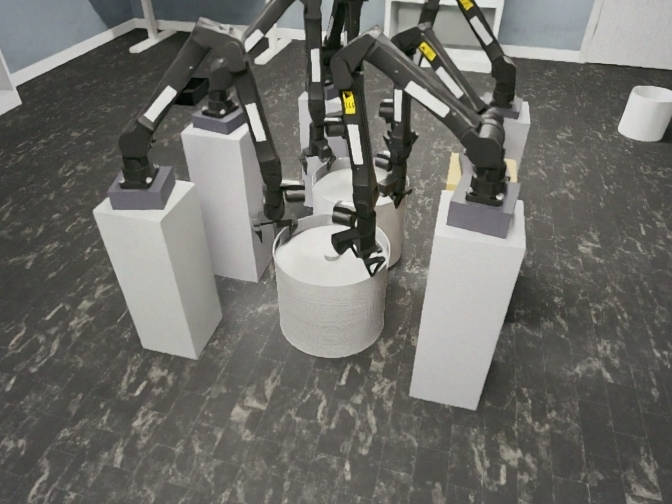

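>>> execute_actions(actions=[{"arm3":{"joints":{"joint1_rad":0.31,"joint2_rad":2.36,"joint3_rad":0.91,"joint4_rad":-0.11}},"arm4":{"joints":{"joint2_rad":2.24,"joint3_rad":0.49,"joint4_rad":0.19}},"arm1":{"joints":{"joint2_rad":2.63,"joint3_rad":0.89,"joint4_rad":0.19}},"arm6":{"joints":{"joint2_rad":2.39,"joint3_rad":0.95,"joint4_rad":-0.13}},"arm5":{"joints":{"joint1_rad":0.56,"joint2_rad":2.48,"joint3_rad":0.845,"joint4_rad":0.08,"joint6_rad":1.28}}}], cameras=[])

>>> execute_actions(actions=[{"arm3":{"joints":{"joint2_rad":2.46,"joint3_rad":0.955,"joint4_rad":-0.055}},"arm4":{"joints":{"joint2_rad":2.38,"joint3_rad":0.54,"joint4_rad":0.27}},"arm1":{"joints":{"joint2_rad":2.73,"joint3_rad":0.96,"joint4_rad":0.22}},"arm6":{"joints":{"joint2_rad":2.49,"joint3_rad":1.0,"joint4_rad":-0.08}},"arm5":{"joints":{"joint2_rad":2.585,"joint3_rad":0.905,"joint4_rad":0.12}}}], cameras=[])

>>> execute_actions(actions=[{"arm3":{"joints":{"joint2_rad":2.555,"joint3_rad":1.005,"joint4_rad":-0.005}},"arm4":{"joints":{"joint2_rad":2.505,"joint3_rad":0.595,"joint4_rad":0.345}},"arm1":{"joints":{"joint2_rad":2.83,"joint3_rad":1.04,"joint4_rad":0.24}},"arm6":{"joints":{"joint2_rad":2.585,"joint3_rad":1.055,"joint4_rad":-0.03}},"arm5":{"joints":{"joint2_rad":2.685,"joint3_rad":0.97,"joint4_rad":0.155}}}])

Scene clock: 217.93 s.
Joint torques (N m, as the arm reports them, + toward a larger angle): arm1=[ -2.33 -13.05  -2.15   0.5   -0.08  -0.09] | arm2=[ -0.05 -15.02   0.68   0.71   0.24   0.37] | arm3=[  1.83 -15.25   2.22   0.62   0.08   0.  ] | arm4=[ 0.09 -8.07 -2.12  0.5   0.1   0.21] | arm5=[  0.84 -12.1   -0.25   0.61   0.01  -0.04] | arm6=[ -0.44 -12.8    1.34   0.95  -0.07   0.06]
arm1.joint_positions: joint1_rad=+0.068 joint2_rad=+2.622 joint3_rad=+0.894 joint4_rad=+0.186 joint5_rad=+0.000 joint6_rad=-0.797 gripper_m=+0.094
arm1.joint_status: all done
arm1.hand: x=+0.3840 y=+0.1355 z=+0.3890 quat_wxyz=(+0.002, -0.422, -0.907, +0.009) (m; scene frame)
arm2.joint_positions: joint1_rad=-0.610 joint2_rad=+2.438 joint3_rad=+0.803 joint4_rad=+0.044 joint5_rad=-0.009 joint6_rad=-1.473 gripper_m=+0.002
arm2.joint_status: not commanded
arm2.hand: x=-0.1316 y=+0.1770 z=+0.3158 quat_wxyz=(-0.006, -0.272, -0.962, -0.008) (m; scene frame)
arm3.joint_positions: joint1_rad=+0.292 joint2_rad=+2.359 joint3_rad=+0.906 joint4_rad=-0.116 joint5_rad=+0.000 joint6_rad=+0.961 gripper_m=+0.094
arm3.joint_status: all done
arm3.hand: x=-0.3780 y=+0.1405 z=+0.3863 quat_wxyz=(-0.003, -0.926, -0.377, +0.001) (m; scene frame)
arm4.joint_positions: joint1_rad=-0.372 joint2_rad=+2.246 joint3_rad=+0.495 joint4_rad=+0.179 joint5_rad=+0.001 joint6_rad=+1.615 gripper_m=+0.095
arm4.joint_status: all done
arm4.hand: x=-0.3915 y=-0.0922 z=+0.3818 quat_wxyz=(-0.001, -0.479, -0.878, +0.005) (m; scene frame)
arm5.joint_positions: joint1_rad=+0.564 joint2_rad=+2.483 joint3_rad=+0.842 joint4_rad=+0.074 joint5_rad=+0.002 joint6_rad=+1.289 gripper_m=+0.093
arm5.joint_status: all done
arm5.hand: x=-0.0999 y=-0.1475 z=+0.3863 quat_wxyz=(-0.006, +0.324, -0.946, +0.001) (m; scene frame)
arm6.joint_positions: joint1_rad=+0.059 joint2_rad=+2.388 joint3_rad=+0.945 joint4_rad=-0.145 joint5_rad=+0.000 joint6_rad=-1.756 gripper_m=+0.094
arm6.joint_status: all done
arm6.hand: x=+0.3352 y=-0.1507 z=+0.3891 quat_wxyz=(+0.007, +0.967, +0.254, +0.001) (m; scene frame)
pictures: none
No camera images: the call's "cameras" was empty. Leave "cameras" out to get every camera's image.

Scene clock: 218.87 s.
Joint torques (N m, as the arm reports them, + toward a larger angle): arm1=[ -2.37 -13.18  -2.58   0.42  -0.09  -0.09] | arm2=[  0.22 -14.58   0.92   0.75   0.29   0.35] | arm3=[  2.88 -15.66   1.52   0.82   0.02   0.  ] | arm4=[ 0.19 -8.85 -2.96  0.36  0.11  0.2 ] | arm5=[  0.68 -11.31  -0.67   0.56   0.    -0.04] | arm6=[ -0.44 -13.29   0.8    0.82  -0.07   0.07]
arm1.joint_positions: joint1_rad=+0.068 joint2_rad=+2.725 joint3_rad=+0.963 joint4_rad=+0.215 joint5_rad=+0.000 joint6_rad=-0.797 gripper_m=+0.094
arm1.joint_status: all done
arm1.hand: x=+0.3839 y=+0.1384 z=+0.3533 quat_wxyz=(+0.003, -0.422, -0.907, +0.007) (m; scene frame)
arm2.joint_positions: joint1_rad=-0.610 joint2_rad=+2.438 joint3_rad=+0.803 joint4_rad=+0.044 joint5_rad=-0.009 joint6_rad=-1.473 gripper_m=+0.002
arm2.joint_status: not commanded
arm2.hand: x=-0.1316 y=+0.1770 z=+0.3158 quat_wxyz=(-0.006, -0.272, -0.962, -0.008) (m; scene frame)
arm3.joint_positions: joint1_rad=+0.292 joint2_rad=+2.455 joint3_rad=+0.952 joint4_rad=-0.061 joint5_rad=+0.000 joint6_rad=+0.961 gripper_m=+0.094
arm3.joint_status: all done
arm3.hand: x=-0.3777 y=+0.1385 z=+0.3531 quat_wxyz=(-0.005, -0.926, -0.377, +0.002) (m; scene frame)
arm4.joint_positions: joint1_rad=-0.372 joint2_rad=+2.385 joint3_rad=+0.547 joint4_rad=+0.263 joint5_rad=+0.001 joint6_rad=+1.615 gripper_m=+0.095
arm4.joint_status: all done
arm4.hand: x=-0.3929 y=-0.0934 z=+0.3466 quat_wxyz=(+0.000, -0.479, -0.878, +0.007) (m; scene frame)
arm5.joint_positions: joint1_rad=+0.564 joint2_rad=+2.581 joint3_rad=+0.905 joint4_rad=+0.116 joint5_rad=+0.002 joint6_rad=+1.288 gripper_m=+0.093
arm5.joint_status: all done
arm5.hand: x=-0.1011 y=-0.1436 z=+0.3534 quat_wxyz=(-0.006, +0.325, -0.946, -0.002) (m; scene frame)
arm6.joint_positions: joint1_rad=+0.059 joint2_rad=+2.482 joint3_rad=+0.998 joint4_rad=-0.093 joint5_rad=+0.000 joint6_rad=-1.756 gripper_m=+0.094
arm6.joint_status: all done
arm6.hand: x=+0.3336 y=-0.1458 z=+0.3561 quat_wxyz=(+0.002, +0.967, +0.254, +0.001) (m; scene frame)
pictures: none
No camera images: the call's "cameras" was empty. Leave "cameras" out to get every camera's image.

Scene clock: 219.80 s.
Joint torques (N m, as the arm reports them, + toward a larger angle): arm1=[ -2.37 -13.16  -2.46   0.51  -0.09  -0.09] | arm2=[  0.01 -14.71   0.75   0.84   0.19   0.36] | arm3=[  2.52 -15.34   1.     0.5    0.04   0.06] | arm4=[ 0.1  -8.78 -3.59  0.47  0.1   0.19] | arm5=[  0.67 -12.    -1.1    0.64   0.01  -0.04] | arm6=[ -0.5  -13.58   0.34   1.07  -0.07   0.07]
arm1.joint_positions: joint1_rad=+0.068 joint2_rad=+2.824 joint3_rad=+1.043 joint4_rad=+0.235 joint5_rad=+0.000 joint6_rad=-0.797 gripper_m=+0.094
arm1.joint_status: all done
arm1.hand: x=+0.3836 y=+0.1389 z=+0.3172 quat_wxyz=(+0.003, -0.422, -0.907, +0.007) (m; scene frame)
arm2.joint_positions: joint1_rad=-0.610 joint2_rad=+2.438 joint3_rad=+0.803 joint4_rad=+0.044 joint5_rad=-0.009 joint6_rad=-1.473 gripper_m=+0.002
arm2.joint_status: not commanded
arm2.hand: x=-0.1316 y=+0.1770 z=+0.3158 quat_wxyz=(-0.006, -0.272, -0.962, -0.008) (m; scene frame)
arm3.joint_positions: joint1_rad=+0.292 joint2_rad=+2.550 joint3_rad=+1.004 joint4_rad=-0.011 joint5_rad=+0.000 joint6_rad=+0.961 gripper_m=+0.094
arm3.joint_status: all done
arm3.hand: x=-0.3776 y=+0.1372 z=+0.3197 quat_wxyz=(-0.008, -0.926, -0.377, +0.003) (m; scene frame)
arm4.joint_positions: joint1_rad=-0.372 joint2_rad=+2.508 joint3_rad=+0.602 joint4_rad=+0.338 joint5_rad=+0.001 joint6_rad=+1.615 gripper_m=+0.095
arm4.joint_status: all done
arm4.hand: x=-0.3926 y=-0.0934 z=+0.3131 quat_wxyz=(-0.002, -0.479, -0.878, +0.003) (m; scene frame)
arm5.joint_positions: joint1_rad=+0.564 joint2_rad=+2.681 joint3_rad=+0.971 joint4_rad=+0.150 joint5_rad=+0.002 joint6_rad=+1.287 gripper_m=+0.093
arm5.joint_status: all done
arm5.hand: x=-0.1006 y=-0.1439 z=+0.3185 quat_wxyz=(-0.006, +0.325, -0.946, -0.002) (m; scene frame)
arm6.joint_positions: joint1_rad=+0.059 joint2_rad=+2.576 joint3_rad=+1.054 joint4_rad=-0.044 joint5_rad=+0.000 joint6_rad=-1.756 gripper_m=+0.094
arm6.joint_status: all done
arm6.hand: x=+0.3325 y=-0.1427 z=+0.3222 quat_wxyz=(-0.003, +0.967, +0.254, +0.000) (m; scene frame)
pictures: arm1_cam_wrist, arm2_cam_wrist, arm3_cam_wrist, arm4_cam_wrist, arm5_cam_wrist, arm6_cam_wrist, cam_high
Images, in order (width x height): arm1_cam_wrist 672x504, arm2_cam_wrist 672x504, arm3_cam_wrist 672x504, arm4_cam_wrist 672x504, arm5_cam_wrist 672x504, arm6_cam_wrist 672x504, cam_high 672x504.

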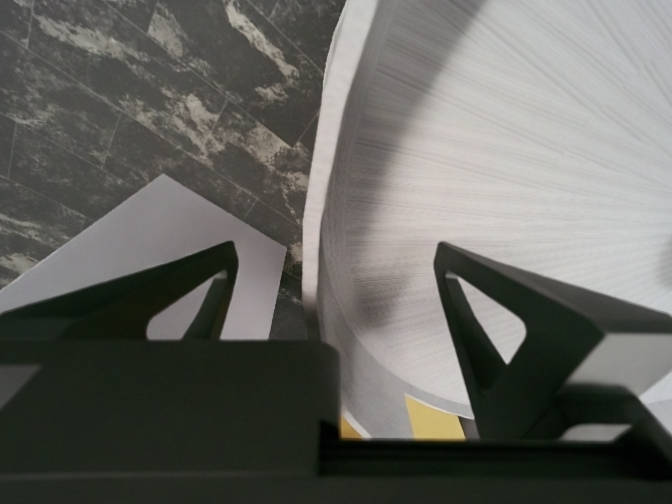

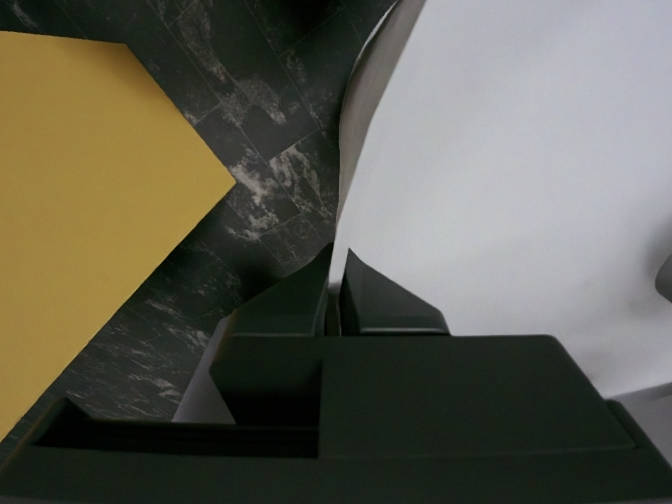

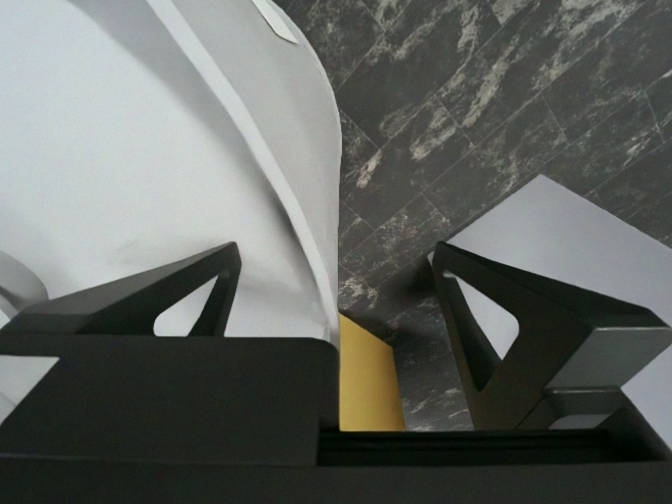

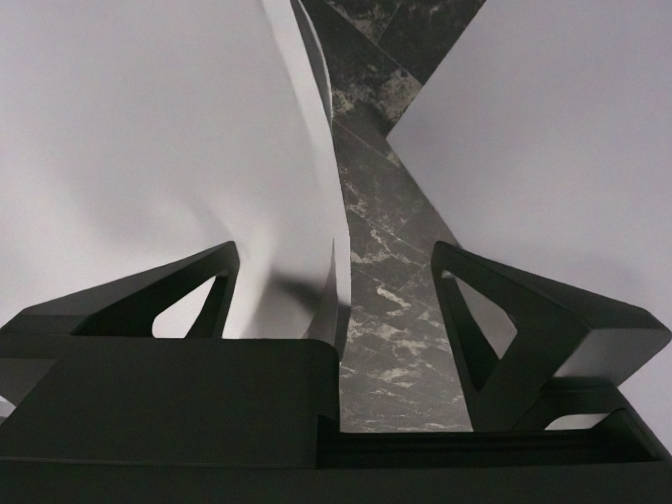

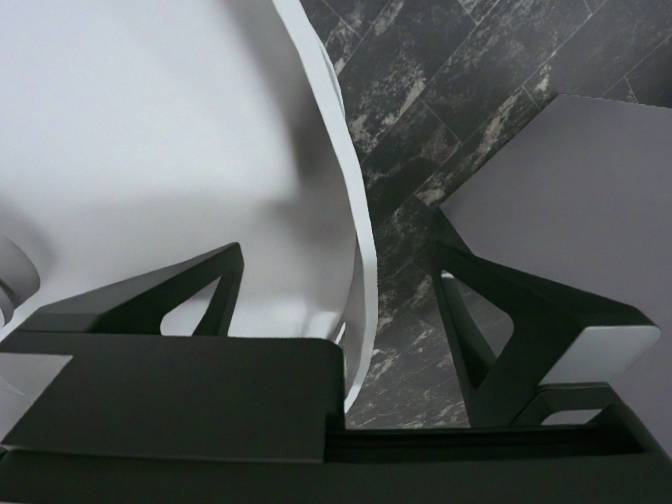

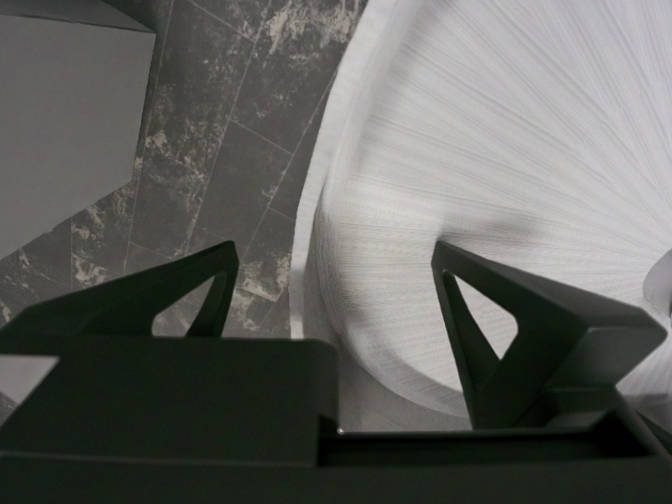

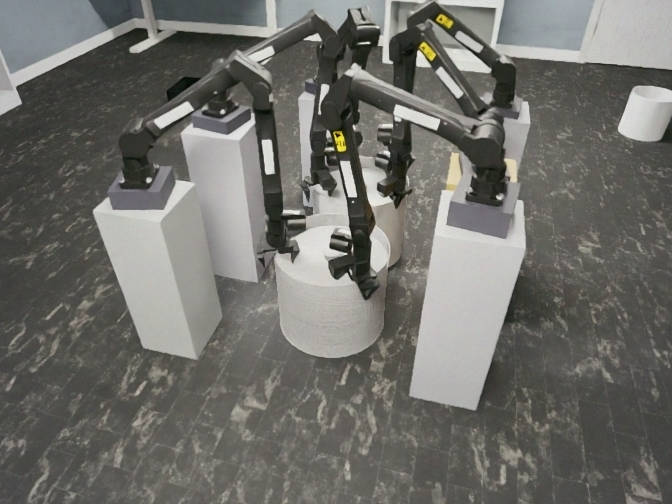

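>>> execute_actions(actions=[{"arm3":{"joints":{"gripper_m":0}},"arm4":{"joints":{"gripper_m":0}},"arm1":{"joints":{"joint3_rad":1.02,"gripper_m":0}},"arm6":{"joints":{"joint3_rad":1.025,"gripper_m":0}},"arm5":{"joints":{"joint3_rad":0.945,"gripper_m":0}}}], cameras=[])

>>> execute_actions(actions=[{"arm2":{"joints":{"joint2_rad":2.27,"joint3_rad":0.77,"joint4_rad":0.0}},"arm3":{"joints":{"joint2_rad":2.38,"joint3_rad":0.97,"joint4_rad":-0.05}},"arm4":{"joints":{"joint2_rad":2.34,"joint3_rad":0.54,"joint4_rad":0.29}},"arm5":{"joints":{"joint2_rad":2.52,"joint3_rad":0.9,"joint4_rad":0.13}}}], cameras=[])

>>> execute_actions(actions=[{"arm2":{"joints":{"joint2_rad":2.13,"joint3_rad":0.725,"joint4_rad":-0.07}},"arm3":{"joints":{"joint2_rad":2.255,"joint3_rad":0.92,"joint4_rad":-0.12}},"arm4":{"joints":{"joint2_rad":2.17,"joint3_rad":0.48,"joint4_rad":0.18}},"arm5":{"joints":{"joint2_rad":2.4,"joint3_rad":0.835,"joint4_rad":0.08}}}], cameras=[])

>>> execute_actions(actions=[{"arm2":{"joints":{"joint2_rad":1.895,"joint3_rad":0.69,"joint4_rad":-0.25}},"arm3":{"joints":{"joint2_rad":2.05,"joint3_rad":0.86,"joint4_rad":-0.254}},"arm4":{"joints":{"joint2_rad":1.855,"joint3_rad":0.425,"joint4_rad":-0.06}},"arm5":{"joints":{"joint2_rad":2.18,"joint3_rad":0.745,"joint4_rad":-0.04}}}], cameras=["cam_high","arm4_cam_wrist"])

Scene clock: 247.37 s.
Joint torques (N m, as the arm reports them, + toward a larger angle): arm1=[ -2.36 -13.29  -3.49   0.44   0.09   0.7 ] | arm2=[  0.09 -14.91   0.88   0.72   0.27   0.38] | arm3=[  1.58 -14.85   0.92   0.77  -0.12   1.13] | arm4=[ 0.26 -8.69 -3.5   0.19  0.24 -0.33] | arm5=[  0.6  -11.93  -1.49   0.19   0.1   -0.01] | arm6=[ -0.49 -13.12  -0.2    0.29   0.02  -0.08]
arm1.joint_positions: joint1_rad=+0.068 joint2_rad=+2.824 joint3_rad=+1.031 joint4_rad=+0.235 joint5_rad=-0.005 joint6_rad=-0.874 gripper_m=+0.002
arm1.joint_status: all done
arm1.hand: x=+0.3854 y=+0.1462 z=+0.3182 quat_wxyz=(+0.003, -0.387, -0.922, +0.000) (m; scene frame)
arm2.joint_positions: joint1_rad=-0.610 joint2_rad=+2.438 joint3_rad=+0.803 joint4_rad=+0.044 joint5_rad=-0.009 joint6_rad=-1.473 gripper_m=+0.002
arm2.joint_status: not commanded
arm2.hand: x=-0.1316 y=+0.1770 z=+0.3158 quat_wxyz=(-0.006, -0.272, -0.962, -0.008) (m; scene frame)
arm3.joint_positions: joint1_rad=+0.298 joint2_rad=+2.550 joint3_rad=+1.006 joint4_rad=-0.008 joint5_rad=+0.005 joint6_rad=+0.864 gripper_m=+0.002
arm3.joint_status: all done
arm3.hand: x=-0.3758 y=+0.1353 z=+0.3197 quat_wxyz=(-0.010, -0.905, -0.424, +0.006) (m; scene frame)
arm4.joint_positions: joint1_rad=-0.375 joint2_rad=+2.509 joint3_rad=+0.600 joint4_rad=+0.344 joint5_rad=-0.003 joint6_rad=+1.668 gripper_m=+0.002
arm4.joint_status: all done
arm4.hand: x=-0.3923 y=-0.0932 z=+0.3132 quat_wxyz=(-0.001, -0.503, -0.864, +0.001) (m; scene frame)
arm5.joint_positions: joint1_rad=+0.563 joint2_rad=+2.681 joint3_rad=+0.950 joint4_rad=+0.158 joint5_rad=+0.000 joint6_rad=+1.284 gripper_m=+0.002
arm5.joint_status: all done
arm5.hand: x=-0.0966 y=-0.1545 z=+0.3197 quat_wxyz=(-0.005, +0.327, -0.945, +0.004) (m; scene frame)
arm6.joint_positions: joint1_rad=+0.059 joint2_rad=+2.576 joint3_rad=+1.028 joint4_rad=-0.029 joint5_rad=-0.002 joint6_rad=-1.739 gripper_m=+0.002
arm6.joint_status: all done
arm6.hand: x=+0.3361 y=-0.1544 z=+0.3218 quat_wxyz=(+0.002, +0.969, +0.246, -0.001) (m; scene frame)
pictures: none
No camera images: the call's "cameras" was empty. Leave "cameras" out to get every camera's image.

Scene clock: 248.33 s.
Joint torques (N m, as the arm reports them, + toward a larger angle): arm1=[ -2.43 -13.26  -3.49   0.44   0.09   0.71] | arm2=[  0.04 -25.65   0.1   -0.5   -0.19   0.3 ] | arm3=[  1.33 -24.3    0.98   0.31  -0.36   1.1 ] | arm4=[  0.26 -14.71  -5.16  -0.28   0.88  -0.37] | arm5=[  0.47 -19.    -2.47  -0.87   0.31   0.  ] | arm6=[ -0.46 -13.1   -0.19   0.28   0.02  -0.08]
arm1.joint_positions: joint1_rad=+0.068 joint2_rad=+2.824 joint3_rad=+1.031 joint4_rad=+0.235 joint5_rad=-0.005 joint6_rad=-0.875 gripper_m=+0.002
arm1.joint_status: not commanded
arm1.hand: x=+0.3854 y=+0.1462 z=+0.3182 quat_wxyz=(+0.003, -0.386, -0.922, +0.000) (m; scene frame)
arm2.joint_positions: joint1_rad=-0.608 joint2_rad=+2.380 joint3_rad=+0.768 joint4_rad=+0.026 joint5_rad=+0.001 joint6_rad=-1.469 gripper_m=+0.002
arm2.joint_status: all done
arm2.hand: x=-0.1324 y=+0.1786 z=+0.3344 quat_wxyz=(-0.001, -0.274, -0.962, -0.006) (m; scene frame)
arm3.joint_positions: joint1_rad=+0.301 joint2_rad=+2.488 joint3_rad=+0.972 joint4_rad=-0.045 joint5_rad=+0.011 joint6_rad=+0.863 gripper_m=+0.002
arm3.joint_status: all done
arm3.hand: x=-0.3760 y=+0.1370 z=+0.3419 quat_wxyz=(-0.005, -0.905, -0.426, +0.008) (m; scene frame)
arm4.joint_positions: joint1_rad=-0.375 joint2_rad=+2.438 joint3_rad=+0.569 joint4_rad=+0.304 joint5_rad=-0.019 joint6_rad=+1.671 gripper_m=+0.002
arm4.joint_status: all done
arm4.hand: x=-0.3929 y=-0.0901 z=+0.3325 quat_wxyz=(+0.006, -0.505, -0.863, -0.002) (m; scene frame)
arm5.joint_positions: joint1_rad=+0.560 joint2_rad=+2.639 joint3_rad=+0.922 joint4_rad=+0.158 joint5_rad=-0.006 joint6_rad=+1.282 gripper_m=+0.002
arm5.joint_status: all done
arm5.hand: x=-0.0982 y=-0.1510 z=+0.3342 quat_wxyz=(-0.002, +0.326, -0.945, -0.002) (m; scene frame)
arm6.joint_positions: joint1_rad=+0.059 joint2_rad=+2.576 joint3_rad=+1.028 joint4_rad=-0.029 joint5_rad=-0.002 joint6_rad=-1.739 gripper_m=+0.002
arm6.joint_status: not commanded
arm6.hand: x=+0.3361 y=-0.1544 z=+0.3218 quat_wxyz=(+0.002, +0.969, +0.246, -0.001) (m; scene frame)
pictures: none
No camera images: the call's "cameras" was empty. Leave "cameras" out to get every camera's image.

Scene clock: 249.27 s.
Joint torques (N m, as the arm reports them, + toward a larger angle): arm1=[ -2.35 -13.31  -3.49   0.43   0.09   0.7 ] | arm2=[ -0.9  -24.03   2.09  -0.21  -0.13   0.25] | arm3=[  1.29 -23.84   2.69   0.62  -0.47   1.08] | arm4=[  0.17 -13.58  -2.7   -0.31   0.72  -0.38] | arm5=[  1.33 -17.45  -0.61  -0.6    0.48   0.01] | arm6=[ -0.49 -13.1   -0.2    0.28   0.02  -0.08]
arm1.joint_positions: joint1_rad=+0.068 joint2_rad=+2.824 joint3_rad=+1.031 joint4_rad=+0.235 joint5_rad=-0.005 joint6_rad=-0.875 gripper_m=+0.002
arm1.joint_status: not commanded
arm1.hand: x=+0.3854 y=+0.1462 z=+0.3182 quat_wxyz=(+0.003, -0.386, -0.922, +0.000) (m; scene frame)
arm2.joint_positions: joint1_rad=-0.608 joint2_rad=+2.227 joint3_rad=+0.707 joint4_rad=-0.054 joint5_rad=+0.000 joint6_rad=-1.468 gripper_m=+0.002
arm2.joint_status: all done
arm2.hand: x=-0.1330 y=+0.1771 z=+0.3807 quat_wxyz=(+0.000, -0.274, -0.962, +0.000) (m; scene frame)
arm3.joint_positions: joint1_rad=+0.301 joint2_rad=+2.353 joint3_rad=+0.911 joint4_rad=-0.116 joint5_rad=+0.014 joint6_rad=+0.863 gripper_m=+0.002
arm3.joint_status: all done
arm3.hand: x=-0.3762 y=+0.1351 z=+0.3889 quat_wxyz=(-0.006, -0.905, -0.426, +0.010) (m; scene frame)
arm4.joint_positions: joint1_rad=-0.375 joint2_rad=+2.251 joint3_rad=+0.491 joint4_rad=+0.194 joint5_rad=-0.015 joint6_rad=+1.672 gripper_m=+0.002
arm4.joint_status: all done
arm4.hand: x=-0.3938 y=-0.0912 z=+0.3811 quat_wxyz=(+0.004, -0.505, -0.863, -0.001) (m; scene frame)
arm5.joint_positions: joint1_rad=+0.560 joint2_rad=+2.498 joint3_rad=+0.835 joint4_rad=+0.101 joint5_rad=-0.010 joint6_rad=+1.282 gripper_m=+0.002
arm5.joint_status: all done
arm5.hand: x=-0.0989 y=-0.1521 z=+0.3818 quat_wxyz=(+0.000, +0.326, -0.945, -0.001) (m; scene frame)
arm6.joint_positions: joint1_rad=+0.059 joint2_rad=+2.576 joint3_rad=+1.028 joint4_rad=-0.029 joint5_rad=-0.002 joint6_rad=-1.739 gripper_m=+0.002
arm6.joint_status: not commanded
arm6.hand: x=+0.3361 y=-0.1544 z=+0.3218 quat_wxyz=(+0.002, +0.969, +0.246, -0.001) (m; scene frame)
pictures: none
No camera images: the call's "cameras" was empty. Leave "cameras" out to get every camera's image.

Scene clock: 250.30 s.
Joint torques (N m, as the arm reports them, + toward a larger angle): arm1=[ -2.36 -13.31  -3.49   0.43   0.09   0.7 ] | arm2=[  0.56 -21.61   5.08   0.05  -0.04   0.29] | arm3=[  1.69 -22.65   4.79   0.54  -0.52   1.14] | arm4=[  0.22 -11.35   1.24  -0.34   0.6   -0.41] | arm5=[  0.57 -16.62   1.17  -0.38   0.49  -0.02] | arm6=[ -0.48 -13.1   -0.19   0.28   0.02  -0.08]
arm1.joint_positions: joint1_rad=+0.068 joint2_rad=+2.824 joint3_rad=+1.031 joint4_rad=+0.235 joint5_rad=-0.005 joint6_rad=-0.875 gripper_m=+0.002
arm1.joint_status: not commanded
arm1.hand: x=+0.3854 y=+0.1462 z=+0.3182 quat_wxyz=(+0.003, -0.386, -0.922, +0.000) (m; scene frame)
arm2.joint_positions: joint1_rad=-0.608 joint2_rad=+1.984 joint3_rad=+0.653 joint4_rad=-0.237 joint5_rad=-0.001 joint6_rad=-1.467 gripper_m=+0.002
arm2.joint_status: all done
arm2.hand: x=-0.1335 y=+0.1755 z=+0.4521 quat_wxyz=(+0.000, -0.275, -0.962, +0.002) (m; scene frame)
arm3.joint_positions: joint1_rad=+0.301 joint2_rad=+2.145 joint3_rad=+0.843 joint4_rad=-0.251 joint5_rad=+0.016 joint6_rad=+0.863 gripper_m=+0.002
arm3.joint_status: all done
arm3.hand: x=-0.3762 y=+0.1343 z=+0.4598 quat_wxyz=(-0.008, -0.905, -0.426, +0.011) (m; scene frame)
arm4.joint_positions: joint1_rad=-0.375 joint2_rad=+1.931 joint3_rad=+0.415 joint4_rad=-0.045 joint5_rad=-0.012 joint6_rad=+1.675 gripper_m=+0.002
arm4.joint_status: all done
arm4.hand: x=-0.3934 y=-0.0910 z=+0.4534 quat_wxyz=(+0.002, -0.507, -0.862, -0.002) (m; scene frame)
arm5.joint_positions: joint1_rad=+0.560 joint2_rad=+2.272 joint3_rad=+0.730 joint4_rad=-0.024 joint5_rad=-0.011 joint6_rad=+1.282 gripper_m=+0.002
arm5.joint_status: all done
arm5.hand: x=-0.0993 y=-0.1534 z=+0.4532 quat_wxyz=(+0.000, +0.326, -0.945, +0.000) (m; scene frame)
arm6.joint_positions: joint1_rad=+0.059 joint2_rad=+2.576 joint3_rad=+1.028 joint4_rad=-0.029 joint5_rad=-0.002 joint6_rad=-1.739 gripper_m=+0.002
arm6.joint_status: not commanded
arm6.hand: x=+0.3361 y=-0.1544 z=+0.3218 quat_wxyz=(+0.002, +0.969, +0.246, -0.001) (m; scene frame)
pictures: arm4_cam_wrist, cam_high
Images, in order (width x height): arm4_cam_wrist 672x504, cam_high 672x504.

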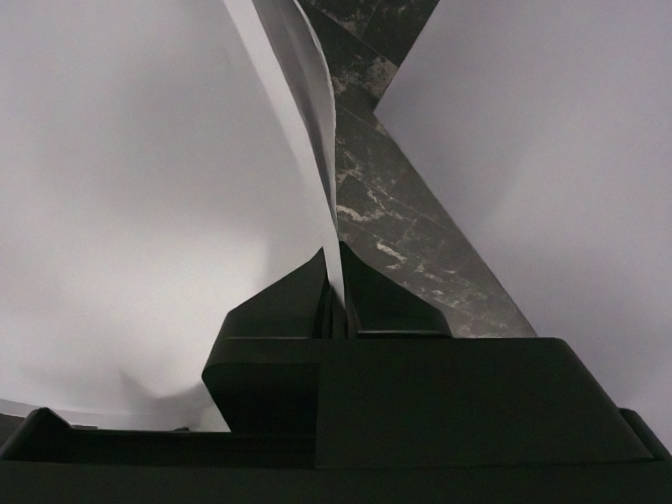

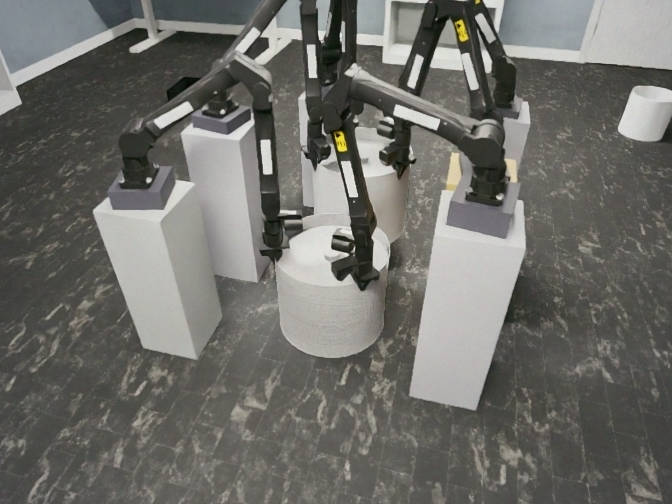

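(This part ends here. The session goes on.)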